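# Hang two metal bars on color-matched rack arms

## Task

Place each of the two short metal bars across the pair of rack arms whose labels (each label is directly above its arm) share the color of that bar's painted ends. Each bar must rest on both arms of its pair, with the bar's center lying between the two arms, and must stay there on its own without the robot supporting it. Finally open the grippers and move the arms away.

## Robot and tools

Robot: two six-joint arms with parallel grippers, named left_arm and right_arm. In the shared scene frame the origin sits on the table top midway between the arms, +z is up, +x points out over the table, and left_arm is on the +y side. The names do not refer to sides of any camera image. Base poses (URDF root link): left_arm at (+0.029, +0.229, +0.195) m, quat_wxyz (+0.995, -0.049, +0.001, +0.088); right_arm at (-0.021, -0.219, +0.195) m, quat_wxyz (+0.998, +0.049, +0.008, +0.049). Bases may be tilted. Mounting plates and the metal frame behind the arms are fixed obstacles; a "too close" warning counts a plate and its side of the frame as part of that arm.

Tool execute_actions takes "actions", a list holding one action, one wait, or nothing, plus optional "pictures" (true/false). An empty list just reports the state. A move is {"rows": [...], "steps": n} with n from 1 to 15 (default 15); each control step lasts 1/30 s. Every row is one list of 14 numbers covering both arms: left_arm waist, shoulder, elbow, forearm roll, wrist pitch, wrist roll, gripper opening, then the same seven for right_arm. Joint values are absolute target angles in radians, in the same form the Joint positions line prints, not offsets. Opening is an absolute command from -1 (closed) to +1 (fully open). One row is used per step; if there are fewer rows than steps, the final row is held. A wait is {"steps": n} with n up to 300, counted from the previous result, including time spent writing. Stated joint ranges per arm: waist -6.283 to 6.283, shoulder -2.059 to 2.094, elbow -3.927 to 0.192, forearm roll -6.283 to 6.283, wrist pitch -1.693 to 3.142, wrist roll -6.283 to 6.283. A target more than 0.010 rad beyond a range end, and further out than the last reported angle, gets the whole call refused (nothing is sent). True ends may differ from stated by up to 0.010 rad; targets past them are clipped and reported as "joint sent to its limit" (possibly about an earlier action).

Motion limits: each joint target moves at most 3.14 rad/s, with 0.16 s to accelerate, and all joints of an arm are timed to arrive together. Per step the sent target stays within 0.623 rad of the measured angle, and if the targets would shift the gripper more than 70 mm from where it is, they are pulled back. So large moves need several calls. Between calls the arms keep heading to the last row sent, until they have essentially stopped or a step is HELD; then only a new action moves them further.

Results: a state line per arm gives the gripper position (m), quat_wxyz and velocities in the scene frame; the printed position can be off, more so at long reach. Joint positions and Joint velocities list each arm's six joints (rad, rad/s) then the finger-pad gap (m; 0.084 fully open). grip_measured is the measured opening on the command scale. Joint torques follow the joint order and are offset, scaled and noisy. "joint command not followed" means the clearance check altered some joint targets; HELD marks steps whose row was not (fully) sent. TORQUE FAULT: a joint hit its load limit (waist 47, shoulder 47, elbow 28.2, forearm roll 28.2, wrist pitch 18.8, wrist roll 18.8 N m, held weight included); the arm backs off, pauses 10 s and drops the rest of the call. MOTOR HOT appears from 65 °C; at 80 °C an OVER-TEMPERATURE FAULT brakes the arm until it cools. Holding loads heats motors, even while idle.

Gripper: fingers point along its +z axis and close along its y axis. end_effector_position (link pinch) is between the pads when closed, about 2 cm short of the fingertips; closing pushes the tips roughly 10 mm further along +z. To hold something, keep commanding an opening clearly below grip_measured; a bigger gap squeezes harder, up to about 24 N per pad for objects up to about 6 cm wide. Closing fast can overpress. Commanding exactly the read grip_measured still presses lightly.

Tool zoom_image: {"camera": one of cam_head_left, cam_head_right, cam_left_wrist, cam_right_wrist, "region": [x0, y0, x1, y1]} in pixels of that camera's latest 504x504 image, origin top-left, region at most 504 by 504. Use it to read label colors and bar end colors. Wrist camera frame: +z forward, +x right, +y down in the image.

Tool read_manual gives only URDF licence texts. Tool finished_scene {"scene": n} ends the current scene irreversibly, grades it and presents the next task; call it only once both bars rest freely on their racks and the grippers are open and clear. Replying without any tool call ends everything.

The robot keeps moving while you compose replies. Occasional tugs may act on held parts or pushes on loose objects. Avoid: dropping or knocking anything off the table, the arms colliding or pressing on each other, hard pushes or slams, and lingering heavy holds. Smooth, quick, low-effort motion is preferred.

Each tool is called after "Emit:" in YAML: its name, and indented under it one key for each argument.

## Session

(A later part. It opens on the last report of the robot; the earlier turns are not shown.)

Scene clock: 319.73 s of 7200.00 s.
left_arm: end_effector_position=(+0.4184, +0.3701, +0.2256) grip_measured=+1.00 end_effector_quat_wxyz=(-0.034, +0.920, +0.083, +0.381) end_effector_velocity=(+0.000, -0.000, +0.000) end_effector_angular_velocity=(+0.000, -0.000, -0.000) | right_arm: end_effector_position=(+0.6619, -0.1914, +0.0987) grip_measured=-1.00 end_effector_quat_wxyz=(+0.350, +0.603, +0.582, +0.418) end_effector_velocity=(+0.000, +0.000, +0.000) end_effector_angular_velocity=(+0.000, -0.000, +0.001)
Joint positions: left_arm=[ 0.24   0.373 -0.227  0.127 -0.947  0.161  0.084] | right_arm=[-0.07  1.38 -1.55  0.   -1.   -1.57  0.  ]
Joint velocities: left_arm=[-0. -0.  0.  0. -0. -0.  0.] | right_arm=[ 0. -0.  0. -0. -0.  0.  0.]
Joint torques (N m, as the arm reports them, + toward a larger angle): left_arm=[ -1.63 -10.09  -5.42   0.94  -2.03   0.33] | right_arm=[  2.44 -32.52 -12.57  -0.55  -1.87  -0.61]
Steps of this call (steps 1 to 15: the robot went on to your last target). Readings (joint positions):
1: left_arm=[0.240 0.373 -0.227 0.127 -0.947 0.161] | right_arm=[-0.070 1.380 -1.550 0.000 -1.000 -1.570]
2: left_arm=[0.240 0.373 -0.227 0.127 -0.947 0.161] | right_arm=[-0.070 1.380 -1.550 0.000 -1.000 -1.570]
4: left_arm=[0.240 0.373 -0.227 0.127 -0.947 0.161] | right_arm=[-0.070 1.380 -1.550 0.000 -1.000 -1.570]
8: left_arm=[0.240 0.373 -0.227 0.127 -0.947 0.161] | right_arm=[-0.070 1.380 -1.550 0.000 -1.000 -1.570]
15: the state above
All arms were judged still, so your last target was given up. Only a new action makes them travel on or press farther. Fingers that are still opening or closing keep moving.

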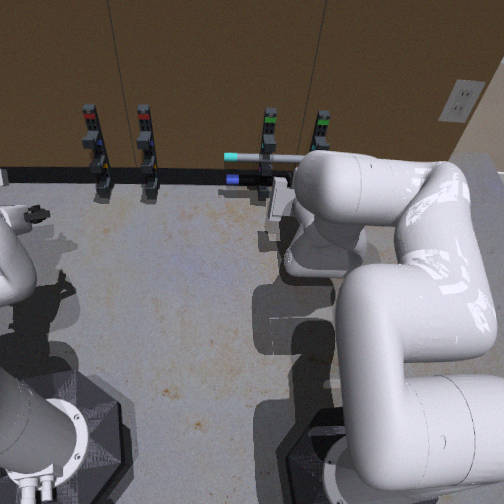

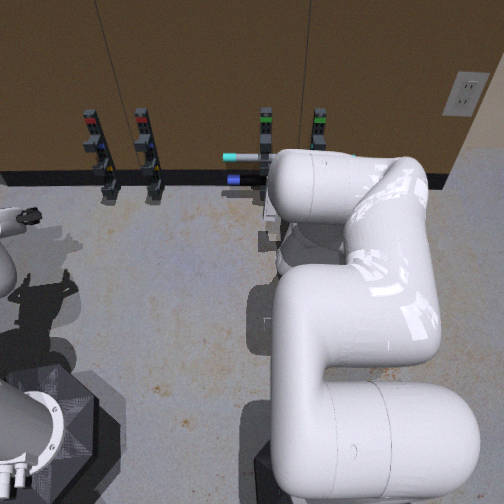

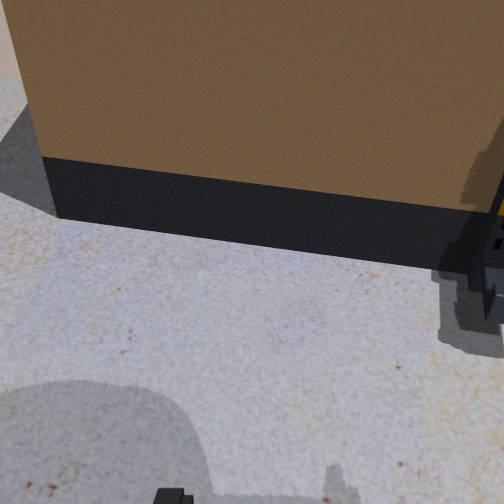

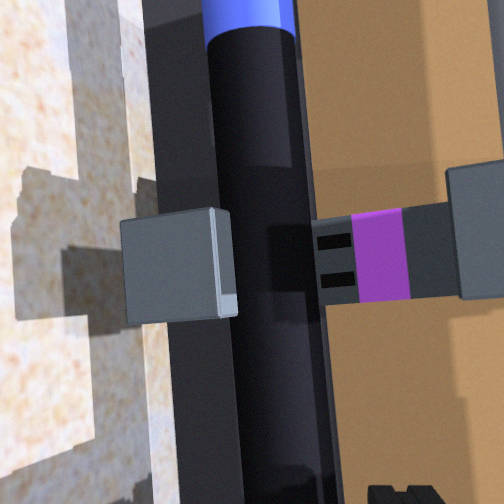

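Emit:
execute_actions:
  actions:
    - {"rows":[[0.24,0.373,-0.227,0.127,-0.947,0.161,1,-0.07,1.40,-1.5,0,-1.07,-1.57,0.4]],"steps":15}
  pictures: false

Emit:
execute_actions:
  actions:
    - {"rows":[[0.24,0.373,-0.227,0.127,-0.947,0.161,1,-0.07,1.43,-1.58,0,-1.02,-1.57,0.4],[0.24,0.373,-0.227,0.127,-0.947,0.161,1,-0.07,1.43,-1.58,0,-1.02,-1.57,0.4],[0.24,0.373,-0.227,0.127,-0.947,0.161,1,-0.07,1.43,-1.58,0,-1.02,-1.57,0.4],[0.24,0.373,-0.227,0.127,-0.947,0.161,1,-0.07,1.47,-1.68,0,-0.96,-1.57,0.4]],"steps":15}

Scene clock: 330.13 s of 7200.00 s.
left_arm: end_effector_position=(+0.4184, +0.3701, +0.2256) grip_measured=+1.00 end_effector_quat_wxyz=(-0.034, +0.920, +0.083, +0.381) end_effector_velocity=(-0.000, +0.001, +0.000) end_effector_angular_velocity=(+0.000, -0.000, +0.002) | right_arm: end_effector_position=(+0.6391, -0.1907, +0.0853) grip_measured=+0.39 end_effector_quat_wxyz=(+0.350, +0.603, +0.582, +0.418) end_effector_velocity=(-0.004, +0.000, -0.003) end_effector_angular_velocity=(-0.000, +0.004, +0.000)
Joint positions: left_arm=[ 0.24   0.373 -0.227  0.127 -0.947  0.161  0.084] | right_arm=[-0.07   1.399 -1.501 -0.    -1.069 -1.57   0.06 ]
Joint velocities: left_arm=[ 0.001 -0.    -0.    -0.001  0.    -0.     0.   ] | right_arm=[-0.     0.004  0.008 -0.    -0.009  0.     0.002]
Joint torques (N m, as the arm reports them, + toward a larger angle): left_arm=[-1.22 -9.38 -4.66  1.19 -2.27  0.51] | right_arm=[  2.62 -31.34 -11.02   0.03  -1.93  -0.34]
Steps of this call (steps 1 to 90: nothing new was sent; then 6.90 s passed at rest; steps 91 to 105: all 15 steps of this action). Readings (joint positions):
91: left_arm=[0.240 0.373 -0.227 0.127 -0.947 0.161] | right_arm=[-0.070 1.380 -1.550 -0.000 -1.000 -1.570]
92: left_arm=[0.240 0.373 -0.227 0.127 -0.947 0.161] | right_arm=[-0.070 1.381 -1.548 -0.000 -1.005 -1.570]
94: left_arm=[0.240 0.373 -0.227 0.127 -0.947 0.161] | right_arm=[-0.070 1.386 -1.533 -0.000 -1.028 -1.570]
98: left_arm=[0.240 0.373 -0.227 0.127 -0.947 0.161] | right_arm=[-0.070 1.399 -1.505 0.000 -1.059 -1.570]
105: the state above

Scene clock: 330.63 s of 7200.00 s.
left_arm: end_effector_position=(+0.4184, +0.3701, +0.2256) grip_measured=+1.00 end_effector_quat_wxyz=(-0.034, +0.920, +0.083, +0.381) end_effector_velocity=(-0.000, -0.001, -0.000) end_effector_angular_velocity=(-0.000, +0.000, -0.001) | right_arm: end_effector_position=(+0.6723, -0.1891, +0.0782) grip_measured=+0.39 end_effector_quat_wxyz=(+0.350, +0.603, +0.582, +0.418) end_effector_velocity=(+0.007, +0.001, -0.004) end_effector_angular_velocity=(-0.000, +0.006, +0.001)
Joint positions: left_arm=[ 0.24   0.373 -0.227  0.127 -0.947  0.161  0.084] | right_arm=[-0.07   1.468 -1.675  0.    -0.963 -1.57   0.061]
Joint velocities: left_arm=[-0.001  0.     0.     0.    -0.     0.    -0.   ] | right_arm=[-0.     0.022 -0.047 -0.001  0.032 -0.     0.   ]
Joint torques (N m, as the arm reports them, + toward a larger angle): left_arm=[ -1.13 -10.13  -5.3    1.    -1.95   0.2 ] | right_arm=[  3.18 -32.2  -12.83  -0.61  -1.78  -0.51]
Steps of this call (steps 1 to 15: all 15 steps of this action). Readings (joint positions):
1: left_arm=[0.240 0.373 -0.227 0.127 -0.947 0.161] | right_arm=[-0.070 1.400 -1.501 -0.000 -1.069 -1.570]
2: left_arm=[0.240 0.373 -0.227 0.127 -0.947 0.161] | right_arm=[-0.070 1.401 -1.504 0.000 -1.067 -1.570]
4: left_arm=[0.240 0.373 -0.227 0.127 -0.947 0.161] | right_arm=[-0.070 1.411 -1.530 0.000 -1.050 -1.570]
8: left_arm=[0.240 0.373 -0.227 0.127 -0.947 0.161] | right_arm=[-0.070 1.445 -1.619 -0.000 -0.998 -1.570]
15: the state above

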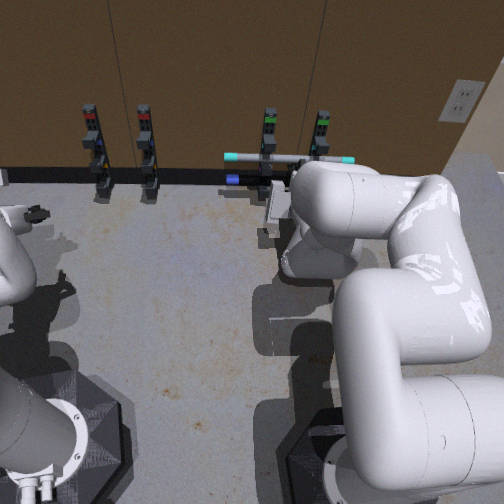

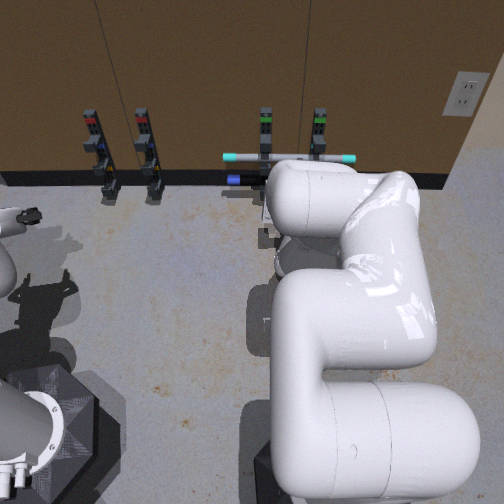

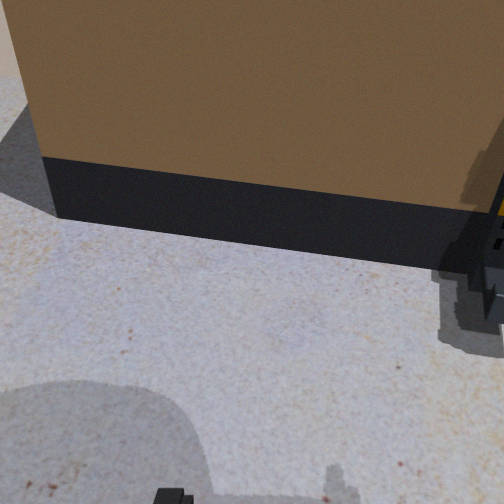

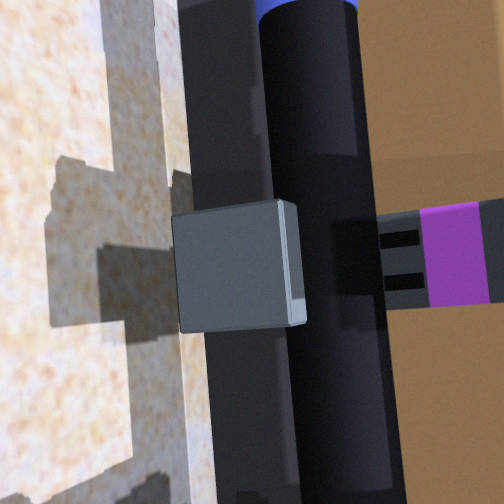

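Emit:
execute_actions:
  actions:
    - {"rows":[[0.24,0.373,-0.227,0.127,-0.947,0.161,1,-0.07,1.47,-1.68,0,-0.96,-1.57,-1]],"steps":15}

Scene clock: 347.77 s of 7200.00 s.
left_arm: end_effector_position=(+0.4184, +0.3701, +0.2256) grip_measured=+1.00 end_effector_quat_wxyz=(-0.034, +0.920, +0.083, +0.381) end_effector_velocity=(-0.000, +0.001, -0.000) end_effector_angular_velocity=(+0.000, +0.001, +0.002) | right_arm: end_effector_position=(+0.6702, -0.1887, +0.0735) grip_measured=-0.49 end_effector_quat_wxyz=(+0.347, +0.605, +0.584, +0.415) end_effector_velocity=(+0.002, -0.000, +0.004) end_effector_angular_velocity=(+0.001, -0.007, -0.001)
Joint positions: left_arm=[ 0.24   0.373 -0.227  0.127 -0.947  0.161  0.084] | right_arm=[-0.07   1.473 -1.675 -0.    -0.958 -1.57   0.023]
Joint velocities: left_arm=[ 0.001  0.     0.    -0.002  0.    -0.    -0.   ] | right_arm=[ 0.    -0.003 -0.003  0.001 -0.001  0.001  0.   ]
Joint torques (N m, as the arm reports them, + toward a larger angle): left_arm=[ -1.82 -10.27  -5.39   0.91  -2.22   0.12] | right_arm=[  2.21 -48.26 -31.05  -0.81  -4.43  -0.37]
Steps of this call (steps 1 to 15: the robot went on to your last target; steps 16 to 90: nothing new was sent; then 13.63 s passed at rest; steps 91 to 105: all 15 steps of this action). Readings (joint positions):
91: left_arm=[0.240 0.373 -0.227 0.127 -0.947 0.161] | right_arm=[-0.070 1.470 -1.680 0.000 -0.960 -1.570]
92: left_arm=[0.240 0.373 -0.227 0.127 -0.947 0.161] | right_arm=[-0.070 1.470 -1.680 0.000 -0.960 -1.570]
94: left_arm=[0.240 0.373 -0.227 0.127 -0.947 0.161] | right_arm=[-0.070 1.470 -1.680 -0.000 -0.960 -1.570]
98: left_arm=[0.240 0.373 -0.227 0.127 -0.947 0.161] | right_arm=[-0.070 1.474 -1.675 -0.000 -0.958 -1.570]
105: the state above

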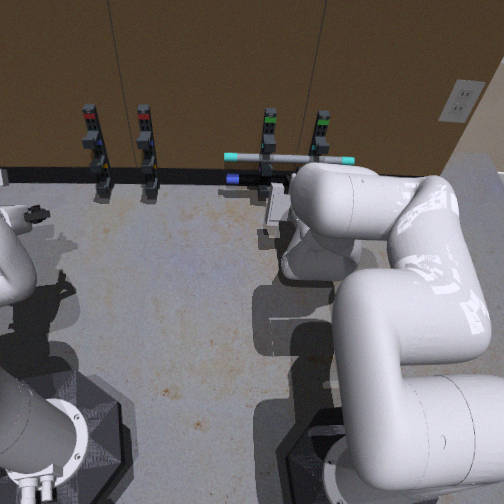

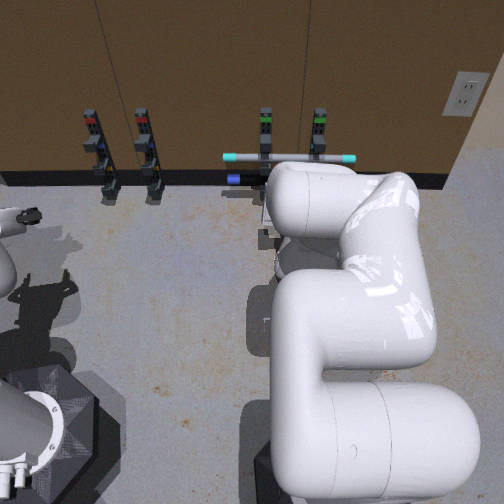

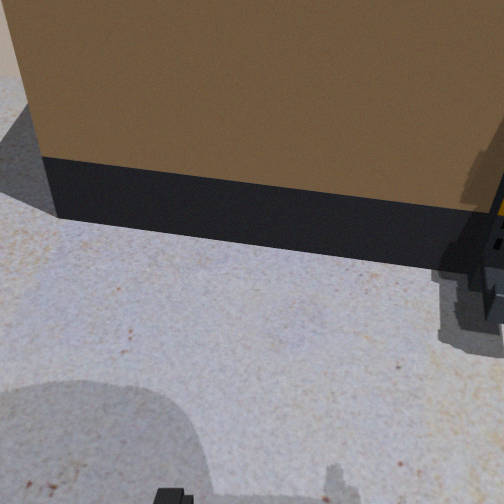

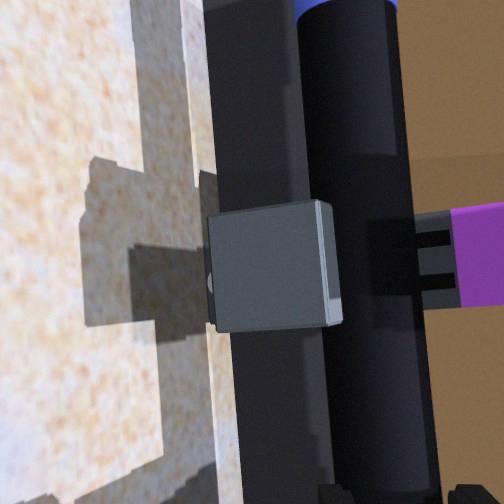

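Grasped (0.023). Lift.

Emit:
execute_actions:
  actions:
    - {"rows":[[0.24,0.373,-0.227,0.127,-0.947,0.161,1,-0.07,1.42,-1.62,0,-0.97,-1.57,-1]],"steps":15}
  pictures: false

Emit:
execute_actions:
  actions:
    - {"rows":[[0.24,0.373,-0.227,0.127,-0.947,0.161,1,-0.07,1.36,-1.45,0,-1.05,-1.57,-1]],"steps":15}

Scene clock: 353.23 s of 7200.00 s.
left_arm: end_effector_position=(+0.4184, +0.3701, +0.2256) grip_measured=+1.00 end_effector_quat_wxyz=(-0.034, +0.920, +0.083, +0.381) end_effector_velocity=(+0.000, -0.000, +0.000) end_effector_angular_velocity=(+0.000, -0.001, -0.001) | right_arm: end_effector_position=(+0.6660, -0.1890, +0.0850) grip_measured=-0.71 end_effector_quat_wxyz=(+0.346, +0.605, +0.585, +0.415) end_effector_velocity=(+0.000, -0.000, +0.002) end_effector_angular_velocity=(-0.001, +0.003, +0.000)
Joint positions: left_arm=[ 0.24   0.373 -0.227  0.127 -0.947  0.161  0.084] | right_arm=[-0.069  1.423 -1.608 -0.001 -0.971 -1.57   0.013]
Joint velocities: left_arm=[-0.    -0.    -0.     0.001 -0.     0.     0.   ] | right_arm=[-0.001 -0.009  0.008 -0.     0.004 -0.001 -0.001]
Joint torques (N m, as the arm reports them, + toward a larger angle): left_arm=[ -1.45 -10.48  -5.08   0.96  -2.05   0.37] | right_arm=[ -2.55 -53.69 -39.78   1.1   -4.26  -0.71]
Steps of this call (steps 1 to 15: the robot went on to your last target; steps 16 to 90: nothing new was sent; then 1.97 s passed at rest; steps 91 to 105: all 15 steps of this action). Readings (joint positions):
91: left_arm=[0.240 0.373 -0.227 0.127 -0.947 0.161] | right_arm=[-0.070 1.472 -1.674 -0.000 -0.960 -1.570]
92: left_arm=[0.240 0.373 -0.227 0.127 -0.947 0.161] | right_arm=[-0.070 1.469 -1.670 -0.000 -0.961 -1.570]
94: left_arm=[0.240 0.373 -0.227 0.127 -0.947 0.161] | right_arm=[-0.070 1.453 -1.649 -0.000 -0.964 -1.570]
98: left_arm=[0.240 0.373 -0.227 0.127 -0.947 0.161] | right_arm=[-0.069 1.431 -1.619 -0.000 -0.970 -1.570]
105: the state above

Scene clock: 353.73 s of 7200.00 s.
left_arm: end_effector_position=(+0.4184, +0.3701, +0.2256) grip_measured=+1.00 end_effector_quat_wxyz=(-0.034, +0.920, +0.083, +0.381) end_effector_velocity=(-0.000, +0.001, +0.000) end_effector_angular_velocity=(+0.001, +0.000, +0.004) | right_arm: end_effector_position=(+0.6360, -0.1917, +0.0892) grip_measured=-1.00 end_effector_quat_wxyz=(+0.342, +0.608, +0.587, +0.410) end_effector_velocity=(-0.010, +0.004, -0.007) end_effector_angular_velocity=(-0.001, +0.020, +0.010)
Joint positions: left_arm=[ 0.24   0.373 -0.227  0.127 -0.947  0.161  0.084] | right_arm=[-0.071  1.359 -1.454  0.    -1.05  -1.57   0.   ]
Joint velocities: left_arm=[ 0.    -0.001  0.    -0.003  0.    -0.    -0.   ] | right_arm=[ 0.005 -0.002  0.03  -0.003 -0.007  0.     0.   ]
Joint torques (N m, as the arm reports them, + toward a larger angle): left_arm=[ -1.18 -10.22  -5.1    0.48  -2.36   0.12] | right_arm=[  2.62 -30.69 -11.34  -0.56  -2.08  -0.59]
Steps of this call (steps 1 to 15: all 15 steps of this action). Readings (joint positions):
1: left_arm=[0.240 0.373 -0.227 0.127 -0.947 0.161] | right_arm=[-0.069 1.422 -1.608 -0.001 -0.971 -1.570]
2: left_arm=[0.240 0.373 -0.227 0.127 -0.947 0.161] | right_arm=[-0.069 1.421 -1.604 -0.001 -0.973 -1.570]
4: left_arm=[0.240 0.373 -0.227 0.127 -0.947 0.161] | right_arm=[-0.069 1.402 -1.572 0.000 -0.995 -1.570]
8: left_arm=[0.240 0.373 -0.227 0.127 -0.947 0.161] | right_arm=[-0.073 1.362 -1.490 0.002 -1.039 -1.570]
15: the state above

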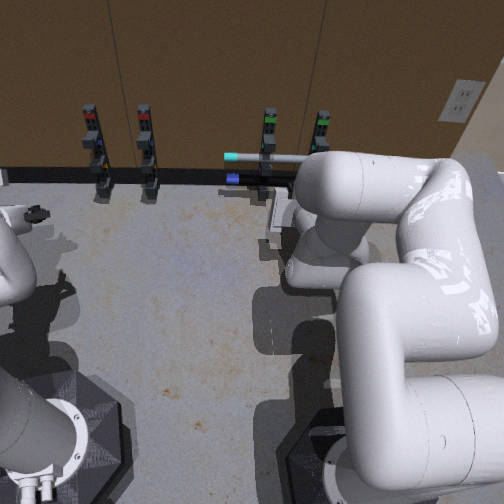

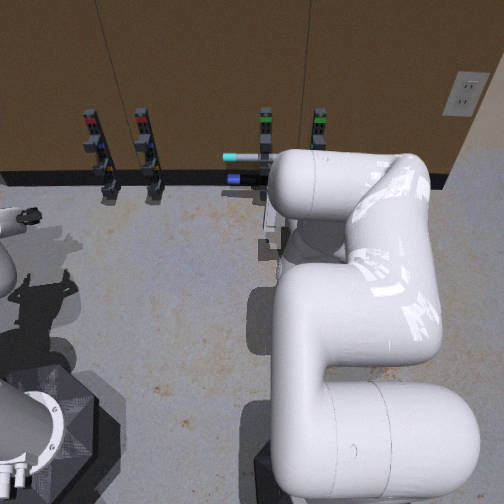

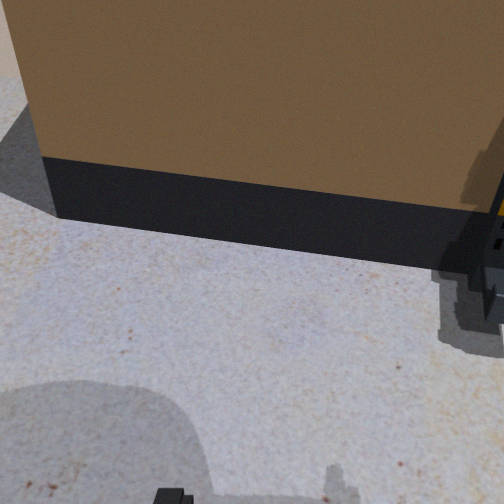

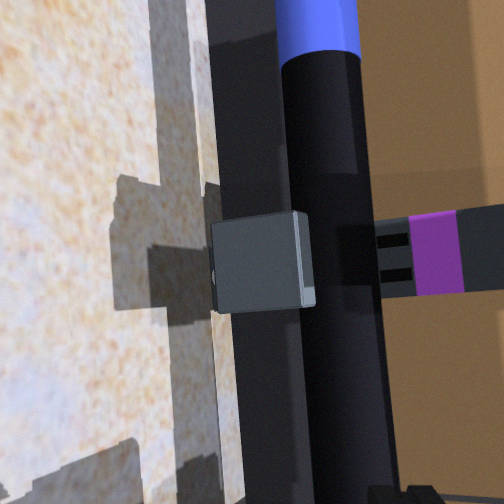

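Emit:
execute_actions:
  actions:
    - {"rows":[[0.24,0.373,-0.227,0.127,-0.947,0.161,1,-0.07,1.47,-1.68,0,-0.96,-1.57,0.1]],"steps":15}
  pictures: false

Emit:
execute_actions:
  actions:
    - {"rows":[[0.24,0.373,-0.227,0.127,-0.947,0.161,1,-0.07,1.51,-1.79,0,-0.9,-1.57,0.1]],"steps":15}
  pictures: false

Emit:
execute_actions:
  actions:
    - {"rows":[[0.24,0.373,-0.227,0.127,-0.947,0.161,1,-0.07,1.51,-1.79,0,-0.9,-1.57,-1]],"steps":15}

Scene clock: 364.77 s of 7200.00 s.
left_arm: end_effector_position=(+0.4184, +0.3701, +0.2256) grip_measured=+1.00 end_effector_quat_wxyz=(-0.034, +0.920, +0.083, +0.381) end_effector_velocity=(-0.000, +0.000, -0.000) end_effector_angular_velocity=(+0.000, +0.000, +0.001) | right_arm: end_effector_position=(+0.6727, -0.1891, +0.0782) grip_measured=+0.09 end_effector_quat_wxyz=(+0.350, +0.604, +0.582, +0.418) end_effector_velocity=(+0.007, +0.000, +0.001) end_effector_angular_velocity=(-0.000, -0.008, +0.000)
Joint positions: left_arm=[ 0.24   0.373 -0.227  0.127 -0.947  0.161  0.084] | right_arm=[-0.07   1.468 -1.677  0.    -0.961 -1.57   0.048]
Joint velocities: left_arm=[ 0.     0.    -0.    -0.001 -0.     0.     0.   ] | right_arm=[-0.     0.013 -0.034 -0.001  0.013 -0.     0.002]
Joint torques (N m, as the arm reports them, + toward a larger angle): left_arm=[-0.35 -9.86 -4.87  0.74 -1.81  0.02] | right_arm=[  2.97 -32.81 -12.95  -0.04  -2.14  -0.29]
Steps of this call (steps 1 to 15: the robot went on to your last target; steps 16 to 90: nothing new was sent; then 7.53 s passed at rest; steps 91 to 105: all 15 steps of this action). Readings (joint positions):
91: left_arm=[0.240 0.373 -0.227 0.127 -0.947 0.161] | right_arm=[-0.070 1.360 -1.450 0.000 -1.050 -1.570]
92: left_arm=[0.240 0.373 -0.227 0.127 -0.947 0.161] | right_arm=[-0.070 1.362 -1.454 0.000 -1.048 -1.570]
94: left_arm=[0.240 0.373 -0.227 0.127 -0.947 0.161] | right_arm=[-0.070 1.384 -1.500 0.000 -1.030 -1.570]
98: left_arm=[0.240 0.373 -0.227 0.127 -0.947 0.161] | right_arm=[-0.070 1.448 -1.634 -0.000 -0.979 -1.570]
105: the state above

Scene clock: 365.27 s of 7200.00 s.
left_arm: end_effector_position=(+0.4184, +0.3701, +0.2256) grip_measured=+1.00 end_effector_quat_wxyz=(-0.034, +0.920, +0.083, +0.381) end_effector_velocity=(-0.000, +0.001, +0.000) end_effector_angular_velocity=(+0.000, +0.000, +0.003) | right_arm: end_effector_position=(+0.6923, -0.1885, +0.0775) grip_measured=+0.09 end_effector_quat_wxyz=(+0.352, +0.602, +0.581, +0.420) end_effector_velocity=(+0.002, +0.000, -0.001) end_effector_angular_velocity=(-0.000, +0.001, +0.001)
Joint positions: left_arm=[ 0.24   0.373 -0.227  0.127 -0.947  0.161  0.084] | right_arm=[-0.07   1.511 -1.786  0.    -0.901 -1.57   0.048]
Joint velocities: left_arm=[ 0.001 -0.    -0.    -0.002  0.     0.     0.   ] | right_arm=[-0.     0.007 -0.016 -0.001  0.009 -0.    -0.   ]
Joint torques (N m, as the arm reports them, + toward a larger angle): left_arm=[ -0.88 -10.21  -5.3    0.71  -1.92   0.51] | right_arm=[  2.9  -40.33 -22.32  -0.47  -1.62  -0.69]
Steps of this call (steps 1 to 15: all 15 steps of this action). Readings (joint positions):
1: left_arm=[0.240 0.373 -0.227 0.127 -0.947 0.161] | right_arm=[-0.070 1.469 -1.678 0.000 -0.961 -1.570]
2: left_arm=[0.240 0.373 -0.227 0.127 -0.947 0.161] | right_arm=[-0.070 1.471 -1.682 0.000 -0.958 -1.570]
4: left_arm=[0.240 0.373 -0.227 0.127 -0.947 0.161] | right_arm=[-0.070 1.484 -1.716 0.000 -0.939 -1.570]
8: left_arm=[0.240 0.373 -0.227 0.127 -0.947 0.161] | right_arm=[-0.070 1.504 -1.772 -0.000 -0.910 -1.570]
15: the state above

Scene clock: 365.77 s of 7200.00 s.
left_arm: end_effector_position=(+0.4184, +0.3701, +0.2256) grip_measured=+1.00 end_effector_quat_wxyz=(-0.034, +0.920, +0.083, +0.381) end_effector_velocity=(+0.000, -0.000, -0.000) end_effector_angular_velocity=(+0.000, +0.000, -0.001) | right_arm: end_effector_position=(+0.6945, -0.1887, +0.0803) grip_measured=-0.44 end_effector_quat_wxyz=(+0.353, +0.602, +0.579, +0.421) end_effector_velocity=(-0.003, +0.000, -0.005) end_effector_angular_velocity=(-0.000, +0.008, +0.000)
Joint positions: left_arm=[ 0.24   0.373 -0.227  0.127 -0.947  0.161  0.084] | right_arm=[-0.07   1.51  -1.79   0.    -0.9   -1.57   0.025]
Joint velocities: left_arm=[-0.001  0.    -0.     0.    -0.     0.    -0.   ] | right_arm=[-0.     0.004  0.004  0.     0.     0.    -0.   ]
Joint torques (N m, as the arm reports them, + toward a larger angle): left_arm=[ -0.19 -10.09  -4.98   1.41  -2.09   0.3 ] | right_arm=[  2.77 -34.84 -15.77  -0.12  -2.1   -0.49]
Steps of this call (steps 1 to 15: all 15 steps of this action). Readings (joint positions):
1: left_arm=[0.240 0.373 -0.227 0.127 -0.947 0.161] | right_arm=[-0.070 1.511 -1.786 -0.000 -0.900 -1.570]
2: left_arm=[0.240 0.373 -0.227 0.127 -0.947 0.161] | right_arm=[-0.070 1.511 -1.788 0.000 -0.900 -1.570]
4: left_arm=[0.240 0.373 -0.227 0.127 -0.947 0.161] | right_arm=[-0.070 1.509 -1.792 0.000 -0.900 -1.570]
8: left_arm=[0.240 0.373 -0.227 0.127 -0.947 0.161] | right_arm=[-0.070 1.509 -1.792 -0.000 -0.900 -1.570]
15: the state above

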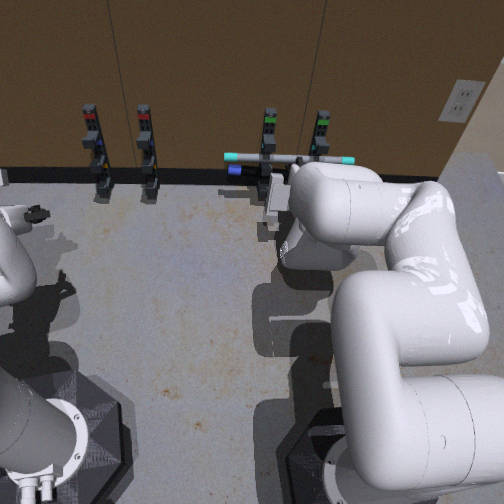

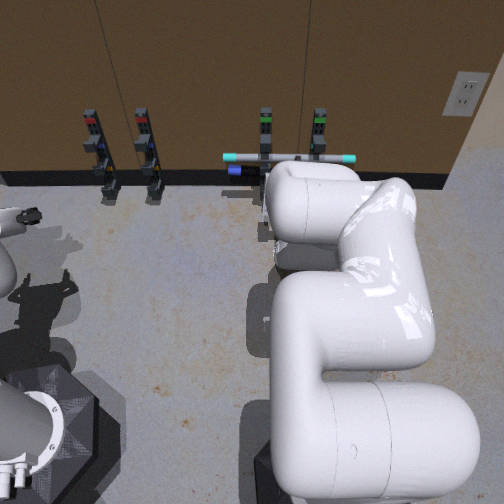

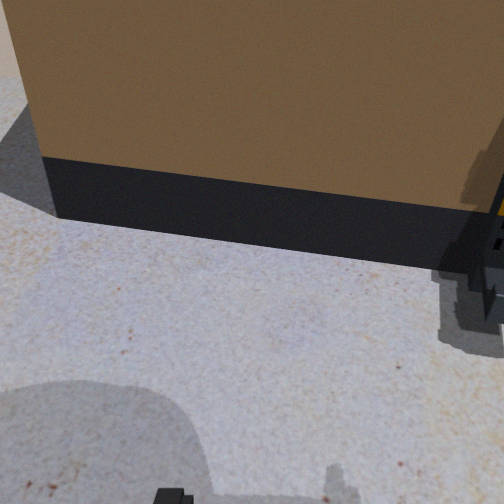

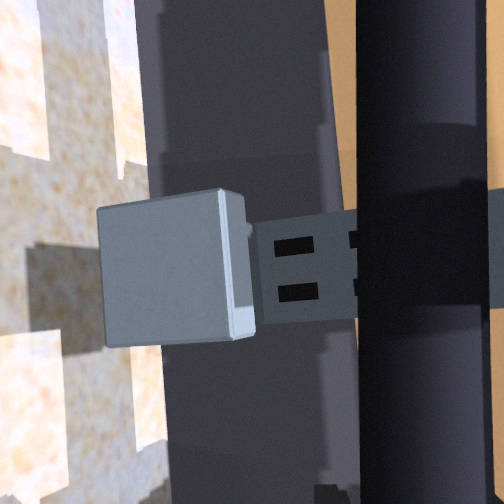

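Good grasp, already lifted somewhat. Lift a bit, then retreat.

Emit:
execute_actions:
  actions:
    - {"rows":[[0.24,0.373,-0.227,0.127,-0.947,0.161,1,-0.07,1.48,-1.76,0,-0.9,-1.57,-1]],"steps":15}
  pictures: false

Emit:
execute_actions:
  actions:
    - {"rows":[[0.24,0.373,-0.227,0.127,-0.947,0.161,1,-0.07,1.42,-1.61,0,-0.98,-1.57,-1]],"steps":15}
  pictures: false

Emit:
execute_actions:
  actions:
    - {"rows":[[0.24,0.373,-0.227,0.127,-0.947,0.161,1,-0.07,1.3,-1.38,0,-1.1,-1.57,-1]],"steps":15}

Scene clock: 372.53 s of 7200.00 s.
left_arm: end_effector_position=(+0.4184, +0.3701, +0.2256) grip_measured=+1.00 end_effector_quat_wxyz=(-0.034, +0.920, +0.083, +0.381) end_effector_velocity=(-0.000, +0.001, -0.000) end_effector_angular_velocity=(-0.000, +0.001, +0.002) | right_arm: end_effector_position=(+0.6951, -0.1895, +0.0879) grip_measured=-0.44 end_effector_quat_wxyz=(+0.353, +0.602, +0.580, +0.421) end_effector_velocity=(+0.000, -0.000, +0.001) end_effector_angular_velocity=(+0.000, +0.000, -0.000)
Joint positions: left_arm=[ 0.24   0.373 -0.227  0.127 -0.947  0.161  0.084] | right_arm=[-0.07   1.481 -1.76   0.    -0.9   -1.57   0.025]
Joint velocities: left_arm=[ 0.001  0.    -0.    -0.001  0.    -0.    -0.   ] | right_arm=[-0.    -0.003  0.003  0.    -0.     0.    -0.   ]
Joint torques (N m, as the arm reports them, + toward a larger angle): left_arm=[-0.74 -9.52 -4.87  0.19 -2.2   0.25] | right_arm=[  2.93 -36.1  -16.86  -0.68  -2.35  -0.5 ]
Steps of this call (steps 1 to 15: the robot went on to your last target; steps 16 to 90: nothing new was sent; then 3.27 s passed at rest; steps 91 to 105: all 15 steps of this action). Readings (joint positions):
91: left_arm=[0.240 0.373 -0.227 0.127 -0.947 0.161] | right_arm=[-0.070 1.510 -1.790 -0.000 -0.900 -1.570]
92: left_arm=[0.240 0.373 -0.227 0.127 -0.947 0.161] | right_arm=[-0.070 1.508 -1.787 -0.000 -0.900 -1.570]
94: left_arm=[0.240 0.373 -0.227 0.127 -0.947 0.161] | right_arm=[-0.070 1.498 -1.776 0.000 -0.900 -1.570]
98: left_arm=[0.240 0.373 -0.227 0.127 -0.947 0.161] | right_arm=[-0.070 1.484 -1.764 -0.000 -0.900 -1.570]
105: the state above

Scene clock: 373.03 s of 7200.00 s.
left_arm: end_effector_position=(+0.4184, +0.3701, +0.2256) grip_measured=+1.00 end_effector_quat_wxyz=(-0.034, +0.920, +0.083, +0.381) end_effector_velocity=(+0.000, -0.001, +0.000) end_effector_angular_velocity=(-0.000, -0.000, -0.003) | right_arm: end_effector_position=(+0.6686, -0.1904, +0.0900) grip_measured=-0.44 end_effector_quat_wxyz=(+0.350, +0.603, +0.582, +0.418) end_effector_velocity=(-0.004, -0.000, -0.001) end_effector_angular_velocity=(-0.000, +0.003, -0.000)
Joint positions: left_arm=[ 0.24   0.373 -0.227  0.127 -0.947  0.161  0.084] | right_arm=[-0.07   1.421 -1.612 -0.    -0.979 -1.57   0.025]
Joint velocities: left_arm=[-0.002  0.    -0.     0.001 -0.     0.    -0.   ] | right_arm=[-0.    -0.007  0.02   0.    -0.011  0.    -0.   ]
Joint torques (N m, as the arm reports them, + toward a larger angle): left_arm=[ -0.72 -10.39  -4.9    0.84  -2.4    0.2 ] | right_arm=[  3.27 -33.45 -13.36  -0.64  -2.25  -0.38]
Steps of this call (steps 1 to 15: all 15 steps of this action). Readings (joint positions):
1: left_arm=[0.240 0.373 -0.227 0.127 -0.947 0.161] | right_arm=[-0.070 1.481 -1.760 -0.000 -0.900 -1.570]
2: left_arm=[0.240 0.373 -0.227 0.127 -0.947 0.161] | right_arm=[-0.070 1.479 -1.756 -0.000 -0.902 -1.570]
4: left_arm=[0.240 0.373 -0.227 0.127 -0.947 0.161] | right_arm=[-0.070 1.462 -1.717 -0.000 -0.924 -1.570]
8: left_arm=[0.240 0.373 -0.227 0.127 -0.947 0.161] | right_arm=[-0.070 1.430 -1.635 0.000 -0.966 -1.570]
15: the state above

Scene clock: 373.53 s of 7200.00 s.
left_arm: end_effector_position=(+0.4184, +0.3701, +0.2256) grip_measured=+1.00 end_effector_quat_wxyz=(-0.034, +0.920, +0.083, +0.381) end_effector_velocity=(-0.000, +0.000, -0.000) end_effector_angular_velocity=(-0.000, +0.000, +0.001) | right_arm: end_effector_position=(+0.6308, -0.1934, +0.1112) grip_measured=-0.43 end_effector_quat_wxyz=(+0.351, +0.603, +0.581, +0.419) end_effector_velocity=(-0.003, -0.002, +0.007) end_effector_angular_velocity=(+0.001, -0.011, -0.003)
Joint positions: left_arm=[ 0.24   0.373 -0.227  0.127 -0.947  0.161  0.084] | right_arm=[-0.07   1.304 -1.381 -0.    -1.096 -1.57   0.025]
Joint velocities: left_arm=[ 0.001  0.     0.     0.    -0.     0.     0.   ] | right_arm=[-0.001 -0.018  0.029  0.001 -0.022  0.001  0.001]
Joint torques (N m, as the arm reports them, + toward a larger angle): left_arm=[ -1.73 -10.67  -4.87   0.75  -1.95   0.3 ] | right_arm=[  2.06 -41.22 -19.24  -0.07  -5.48   0.14]
Steps of this call (steps 1 to 15: all 15 steps of this action). Readings (joint positions):
1: left_arm=[0.240 0.373 -0.227 0.127 -0.947 0.161] | right_arm=[-0.070 1.420 -1.612 -0.000 -0.979 -1.570]
2: left_arm=[0.240 0.373 -0.227 0.127 -0.947 0.161] | right_arm=[-0.070 1.418 -1.607 -0.000 -0.982 -1.570]
4: left_arm=[0.240 0.373 -0.227 0.127 -0.947 0.161] | right_arm=[-0.070 1.395 -1.560 -0.000 -1.006 -1.570]
8: left_arm=[0.240 0.373 -0.227 0.127 -0.947 0.161] | right_arm=[-0.069 1.327 -1.424 -0.000 -1.072 -1.571]
15: the state above

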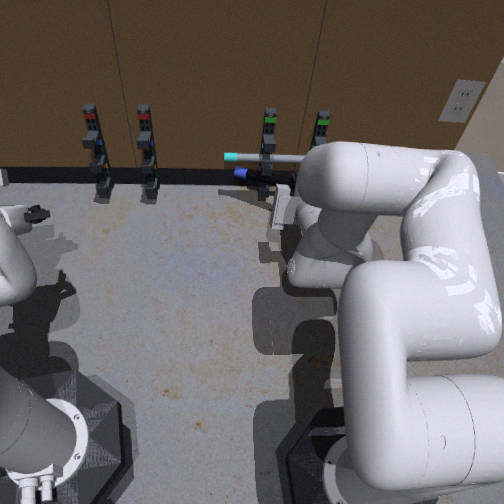

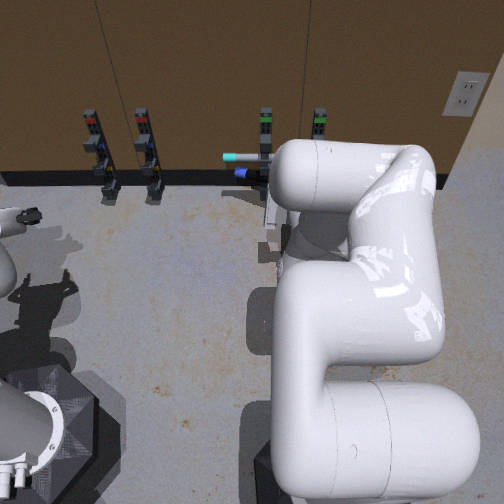

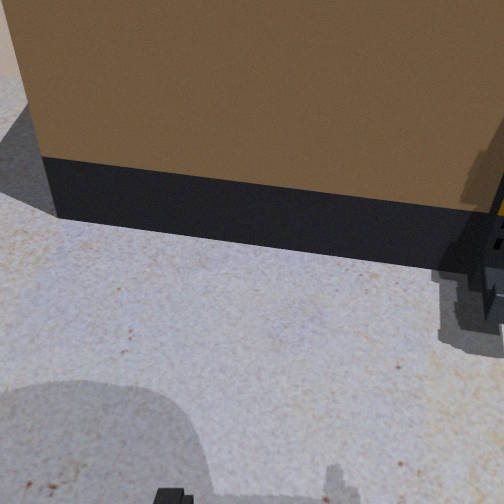

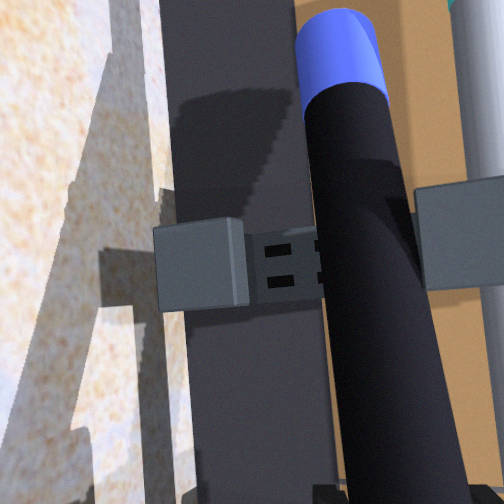

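Emit:
execute_actions:
  actions:
    - {"rows":[[0.24,0.373,-0.227,0.127,-0.947,0.161,1,-0.07,1.07,-0.93,0,-1.31,-1.57,-1]],"steps":15}
  pictures: false

Emit:
execute_actions:
  actions:
    - {"rows":[[0.24,0.373,-0.227,0.127,-0.947,0.161,1,0.3,0.7,-0.7,0,-0.6,-1.57,-1]],"steps":15}
  pictures: false

Emit:
execute_actions:
  actions:
    - {"rows":[[0.24,0.373,-0.227,0.127,-0.947,0.161,1,0.65,0.45,-0.6,0,0.15,-1.57,-1]],"steps":15}
  pictures: false

Emit:
execute_actions:
  actions:
    - {"steps":20}

Scene clock: 390.33 s of 7200.00 s.
left_arm: end_effector_position=(+0.4184, +0.3701, +0.2256) grip_measured=+1.00 end_effector_quat_wxyz=(-0.034, +0.920, +0.083, +0.381) end_effector_velocity=(-0.000, +0.000, +0.000) end_effector_angular_velocity=(+0.000, +0.000, +0.000) | right_arm: end_effector_position=(+0.5509, -0.2002, +0.1675) grip_measured=-0.44 end_effector_quat_wxyz=(+0.354, +0.600, +0.578, +0.424) end_effector_velocity=(-0.025, -0.011, +0.034) end_effector_angular_velocity=(-0.003, -0.025, -0.015)
Joint positions: left_arm=[ 0.24   0.373 -0.227  0.127 -0.947  0.161  0.084] | right_arm=[-0.069  1.073 -0.951 -0.001 -1.308 -1.569  0.025]
Joint velocities: left_arm=[ 0. -0. -0. -0.  0. -0. -0.] | right_arm=[-0.01  -0.105  0.154  0.004 -0.075 -0.003 -0.003]
Joint torques (N m, as the arm reports them, + toward a larger angle): left_arm=[ -1.15 -10.1   -5.42   0.37  -2.31   0.83] | right_arm=[  2.58 -23.02  -5.73  -0.16  -1.83  -0.56]
Steps of this call (steps 1 to 15: the robot went on to your last target; steps 16 to 90: nothing new was sent; then 13.30 s passed at rest; steps 91 to 105: all 15 steps of this action). Readings (joint positions):
91: left_arm=[0.240 0.373 -0.227 0.127 -0.947 0.161] | right_arm=[-0.070 1.300 -1.380 0.000 -1.100 -1.570]
92: left_arm=[0.240 0.373 -0.227 0.127 -0.947 0.161] | right_arm=[-0.070 1.298 -1.376 -0.000 -1.102 -1.570]
94: left_arm=[0.240 0.373 -0.227 0.127 -0.947 0.161] | right_arm=[-0.068 1.274 -1.330 -0.001 -1.124 -1.570]
98: left_arm=[0.240 0.373 -0.227 0.127 -0.947 0.161] | right_arm=[-0.070 1.168 -1.126 0.001 -1.217 -1.570]
105: the state above

Scene clock: 390.83 s of 7200.00 s.
left_arm: end_effector_position=(+0.4184, +0.3701, +0.2256) grip_measured=+1.00 end_effector_quat_wxyz=(-0.034, +0.920, +0.083, +0.381) end_effector_velocity=(-0.000, -0.000, -0.000) end_effector_angular_velocity=(-0.000, +0.001, +0.000) | right_arm: end_effector_position=(+0.4951, -0.0621, +0.1539) grip_measured=-0.44 end_effector_quat_wxyz=(+0.194, +0.567, +0.727, +0.336) end_effector_velocity=(-0.232, +0.272, -0.039) end_effector_angular_velocity=(-0.268, +0.883, +0.691)
Joint positions: left_arm=[ 0.24   0.373 -0.227  0.127 -0.947  0.161  0.084] | right_arm=[ 0.19   0.811 -0.773 -0.    -0.822 -1.57   0.025]
Joint velocities: left_arm=[-0.001  0.001 -0.    -0.001  0.     0.    -0.   ] | right_arm=[ 0.596 -0.596  0.392  0.     1.19  -0.002  0.   ]
Joint torques (N m, as the arm reports them, + toward a larger angle): left_arm=[  0.05 -10.22  -4.71   1.06  -2.07   0.2 ] | right_arm=[  2.61 -25.73  -9.07  -0.73  -2.07  -0.7 ]
Steps of this call (steps 1 to 15: all 15 steps of this action). Readings (joint positions):
1: left_arm=[0.240 0.373 -0.227 0.127 -0.947 0.161] | right_arm=[-0.069 1.070 -0.947 -0.001 -1.310 -1.569]
2: left_arm=[0.240 0.373 -0.227 0.127 -0.947 0.161] | right_arm=[-0.067 1.067 -0.941 -0.000 -1.306 -1.569]
4: left_arm=[0.240 0.373 -0.227 0.127 -0.947 0.161] | right_arm=[-0.043 1.042 -0.919 0.000 -1.260 -1.569]
8: left_arm=[0.240 0.373 -0.227 0.127 -0.947 0.161] | right_arm=[0.050 0.951 -0.866 -0.001 -1.103 -1.569]
15: the state above

Scene clock: 391.33 s of 7200.00 s.
left_arm: end_effector_position=(+0.4184, +0.3701, +0.2256) grip_measured=+1.00 end_effector_quat_wxyz=(-0.034, +0.920, +0.083, +0.381) end_effector_velocity=(-0.000, +0.000, -0.000) end_effector_angular_velocity=(+0.000, +0.001, +0.001) | right_arm: end_effector_position=(+0.3575, +0.0419, +0.1413) grip_measured=-0.44 end_effector_quat_wxyz=(+0.045, +0.469, +0.863, +0.181) end_effector_velocity=(-0.350, +0.067, -0.055) end_effector_angular_velocity=(-0.618, +0.882, +0.636)
Joint positions: left_arm=[ 0.24   0.373 -0.227  0.127 -0.947  0.161  0.084] | right_arm=[ 0.494  0.569 -0.655 -0.    -0.242 -1.57   0.025]
Joint velocities: left_arm=[-0.     0.     0.    -0.001  0.     0.     0.   ] | right_arm=[ 0.535 -0.409  0.191  0.     1.348 -0.     0.   ]
Joint torques (N m, as the arm reports them, + toward a larger angle): left_arm=[ -1.61 -10.13  -4.89   1.11  -2.04   0.25] | right_arm=[  1.82 -24.2  -11.28  -0.17  -1.79  -0.63]
Steps of this call (steps 1 to 15: all 15 steps of this action). Readings (joint positions):
1: left_arm=[0.240 0.373 -0.227 0.127 -0.947 0.161] | right_arm=[0.210 0.791 -0.760 -0.000 -0.782 -1.570]
2: left_arm=[0.240 0.373 -0.227 0.127 -0.947 0.161] | right_arm=[0.230 0.771 -0.748 -0.000 -0.744 -1.570]
4: left_arm=[0.240 0.373 -0.227 0.127 -0.947 0.161] | right_arm=[0.276 0.735 -0.730 -0.000 -0.679 -1.570]
8: left_arm=[0.240 0.373 -0.227 0.127 -0.947 0.161] | right_arm=[0.361 0.670 -0.701 -0.000 -0.541 -1.570]
15: the state above

Scene clock: 392.00 s of 7200.00 s.
left_arm: end_effector_position=(+0.4184, +0.3701, +0.2256) grip_measured=+1.00 end_effector_quat_wxyz=(-0.034, +0.920, +0.083, +0.381) end_effector_velocity=(-0.000, -0.000, -0.000) end_effector_angular_velocity=(-0.000, -0.000, -0.001) | right_arm: end_effector_position=(+0.2534, +0.0428, +0.1355) grip_measured=-0.44 end_effector_quat_wxyz=(-0.029, +0.400, +0.915, +0.040) end_effector_velocity=(-0.003, +0.000, +0.000) end_effector_angular_velocity=(-0.005, +0.004, +0.007)
Joint positions: left_arm=[ 0.24   0.373 -0.227  0.127 -0.947  0.161  0.084] | right_arm=[ 0.649  0.45  -0.6    0.     0.149 -1.57   0.025]
Joint velocities: left_arm=[ 0.001  0.     0.     0.002 -0.    -0.     0.   ] | right_arm=[ 0.006 -0.004  0.002 -0.001  0.008 -0.    -0.   ]
Joint torques (N m, as the arm reports them, + toward a larger angle): left_arm=[ -0.67 -10.03  -4.95   1.15  -1.79   0.5 ] | right_arm=[  1.4  -22.18 -12.66  -0.56  -1.37  -0.83]
Steps of this call (steps 1 to 20: the robot went on to your last target). Readings (joint positions):
1: left_arm=[0.240 0.373 -0.227 0.127 -0.947 0.161] | right_arm=[0.512 0.556 -0.648 -0.000 -0.197 -1.570]
2: left_arm=[0.240 0.373 -0.227 0.127 -0.947 0.161] | right_arm=[0.529 0.542 -0.642 -0.000 -0.152 -1.570]
4: left_arm=[0.240 0.373 -0.227 0.127 -0.947 0.161] | right_arm=[0.565 0.515 -0.630 -0.000 -0.062 -1.570]
8: left_arm=[0.240 0.373 -0.227 0.127 -0.947 0.161] | right_arm=[0.625 0.469 -0.608 -0.000 0.085 -1.570]
20: the state above

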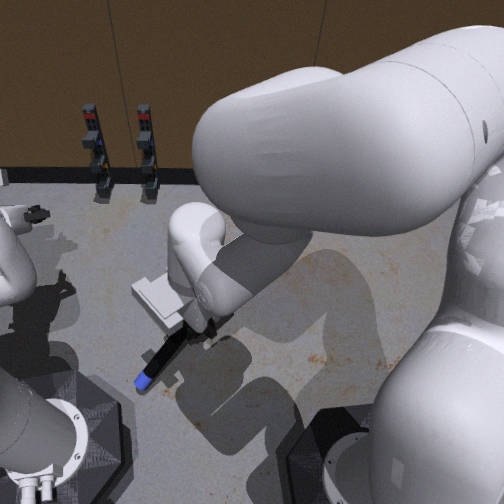

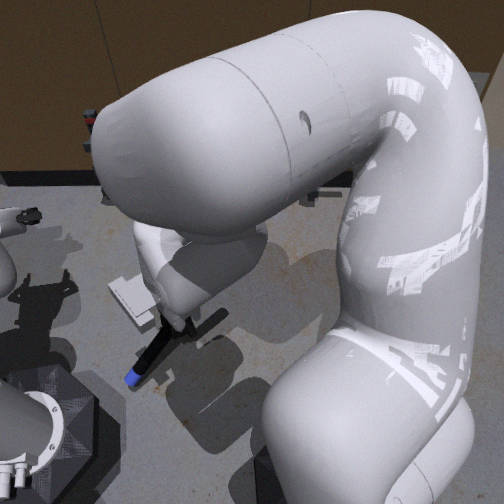

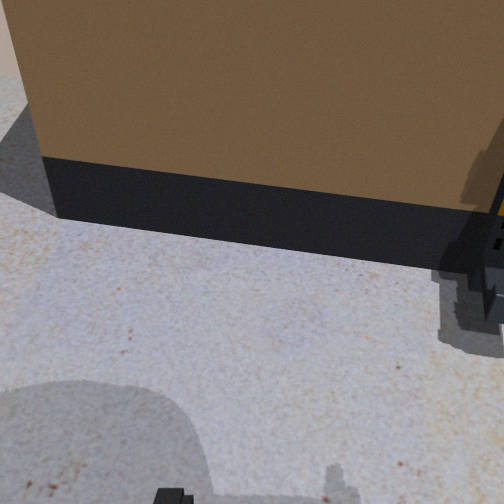

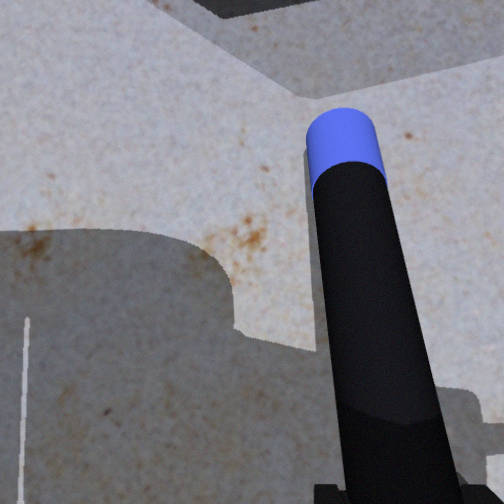

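Emit:
execute_actions:
  actions:
    - {"rows":[[0.24,0.373,-0.227,0.127,-0.947,0.161,1,0.5,0.75,-0.95,0,0.2,-0.95,-1]],"steps":15}
  pictures: false

Emit:
execute_actions:
  actions:
    - {"steps":15}

Scene clock: 400.03 s of 7200.00 s.
left_arm: end_effector_position=(+0.4184, +0.3701, +0.2256) grip_measured=+1.00 end_effector_quat_wxyz=(-0.034, +0.920, +0.083, +0.381) end_effector_velocity=(+0.000, +0.001, +0.000) end_effector_angular_velocity=(+0.001, -0.000, +0.002) | right_arm: end_effector_position=(+0.3452, +0.0478, +0.0828) grip_measured=-0.44 end_effector_quat_wxyz=(-0.041, +0.698, +0.715, +0.027) end_effector_velocity=(+0.063, -0.009, -0.051) end_effector_angular_velocity=(-0.020, +0.066, -0.573)
Joint positions: left_arm=[ 0.24   0.373 -0.227  0.127 -0.947  0.161  0.084] | right_arm=[ 0.508  0.732 -0.929  0.     0.197 -0.989  0.025]
Joint velocities: left_arm=[-0.    -0.001 -0.    -0.003  0.     0.    -0.   ] | right_arm=[-0.106  0.223 -0.25  -0.001  0.041  0.472 -0.   ]
Joint torques (N m, as the arm reports them, + toward a larger angle): left_arm=[ -0.29 -11.05  -4.56   0.94  -2.14   0.61] | right_arm=[  4.54 -31.21 -11.65  -0.34  -1.25  -1.14]
Steps of this call (steps 1 to 15: the robot went on to your last target; steps 16 to 90: nothing new was sent; then 4.53 s passed at rest; steps 91 to 105: all 15 steps of this action). Readings (joint positions):
91: left_arm=[0.240 0.373 -0.227 0.127 -0.947 0.161] | right_arm=[0.650 0.450 -0.600 -0.000 0.150 -1.570]
92: left_arm=[0.240 0.373 -0.227 0.127 -0.947 0.161] | right_arm=[0.649 0.452 -0.602 -0.000 0.150 -1.565]
94: left_arm=[0.240 0.373 -0.227 0.127 -0.947 0.161] | right_arm=[0.639 0.474 -0.628 -0.000 0.155 -1.516]
98: left_arm=[0.240 0.373 -0.227 0.127 -0.947 0.161] | right_arm=[0.581 0.588 -0.763 0.000 0.173 -1.285]
105: the state above

Scene clock: 400.53 s of 7200.00 s.
left_arm: end_effector_position=(+0.4184, +0.3701, +0.2256) grip_measured=+1.00 end_effector_quat_wxyz=(-0.034, +0.920, +0.083, +0.381) end_effector_velocity=(+0.000, +0.000, +0.000) end_effector_angular_velocity=(+0.000, -0.000, +0.001) | right_arm: end_effector_position=(+0.3509, +0.0479, +0.0794) grip_measured=-0.44 end_effector_quat_wxyz=(-0.042, +0.714, +0.698, +0.026) end_effector_velocity=(-0.000, -0.001, -0.001) end_effector_angular_velocity=(-0.001, +0.002, -0.002)
Joint positions: left_arm=[ 0.24   0.373 -0.227  0.127 -0.947  0.161  0.084] | right_arm=[ 0.5    0.75  -0.95   0.     0.2   -0.95   0.025]
Joint velocities: left_arm=[-0.    -0.    -0.    -0.001 -0.    -0.     0.   ] | right_arm=[-0.001  0.003 -0.001 -0.001  0.     0.002 -0.   ]
Joint torques (N m, as the arm reports them, + toward a larger angle): left_arm=[-1.81 -9.56 -5.34  0.93 -1.99  0.49] | right_arm=[  2.5  -26.95 -12.65   0.17  -1.2   -0.58]
Steps of this call (steps 1 to 15: the robot went on to your last target). Readings (joint positions):
1: left_arm=[0.240 0.373 -0.227 0.127 -0.947 0.161] | right_arm=[0.505 0.738 -0.935 0.000 0.198 -0.977]
2: left_arm=[0.240 0.373 -0.227 0.127 -0.947 0.161] | right_arm=[0.504 0.742 -0.940 0.000 0.199 -0.968]
4: left_arm=[0.240 0.373 -0.227 0.127 -0.947 0.161] | right_arm=[0.502 0.746 -0.945 -0.000 0.199 -0.958]
8: left_arm=[0.240 0.373 -0.227 0.127 -0.947 0.161] | right_arm=[0.501 0.748 -0.949 0.000 0.200 -0.952]
15: the state above

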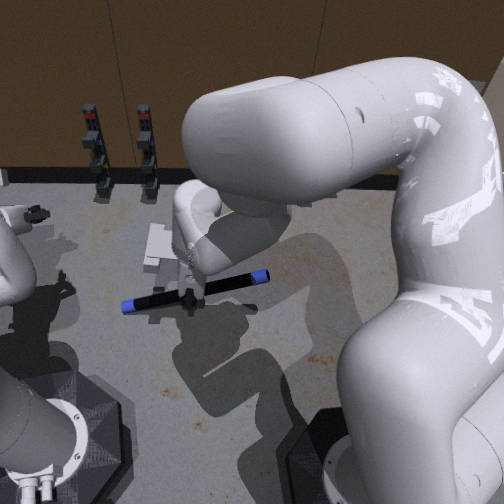

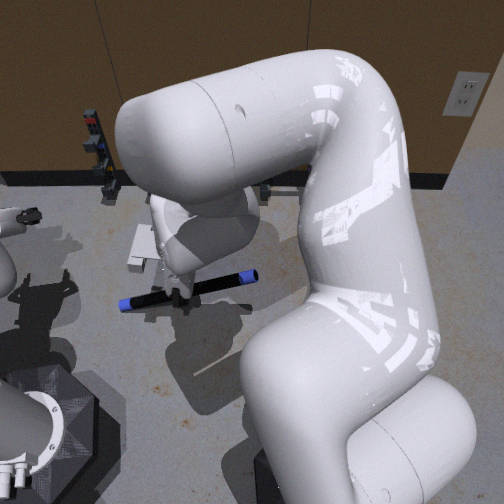

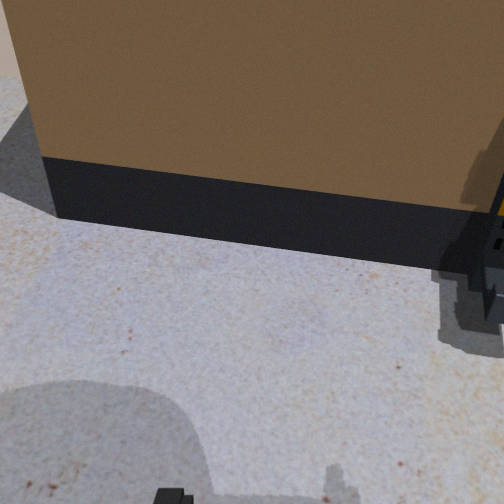

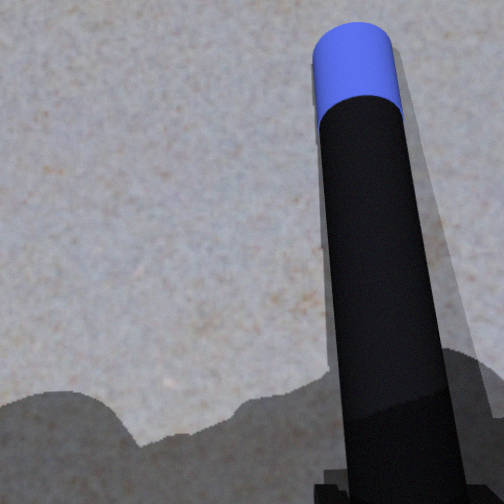

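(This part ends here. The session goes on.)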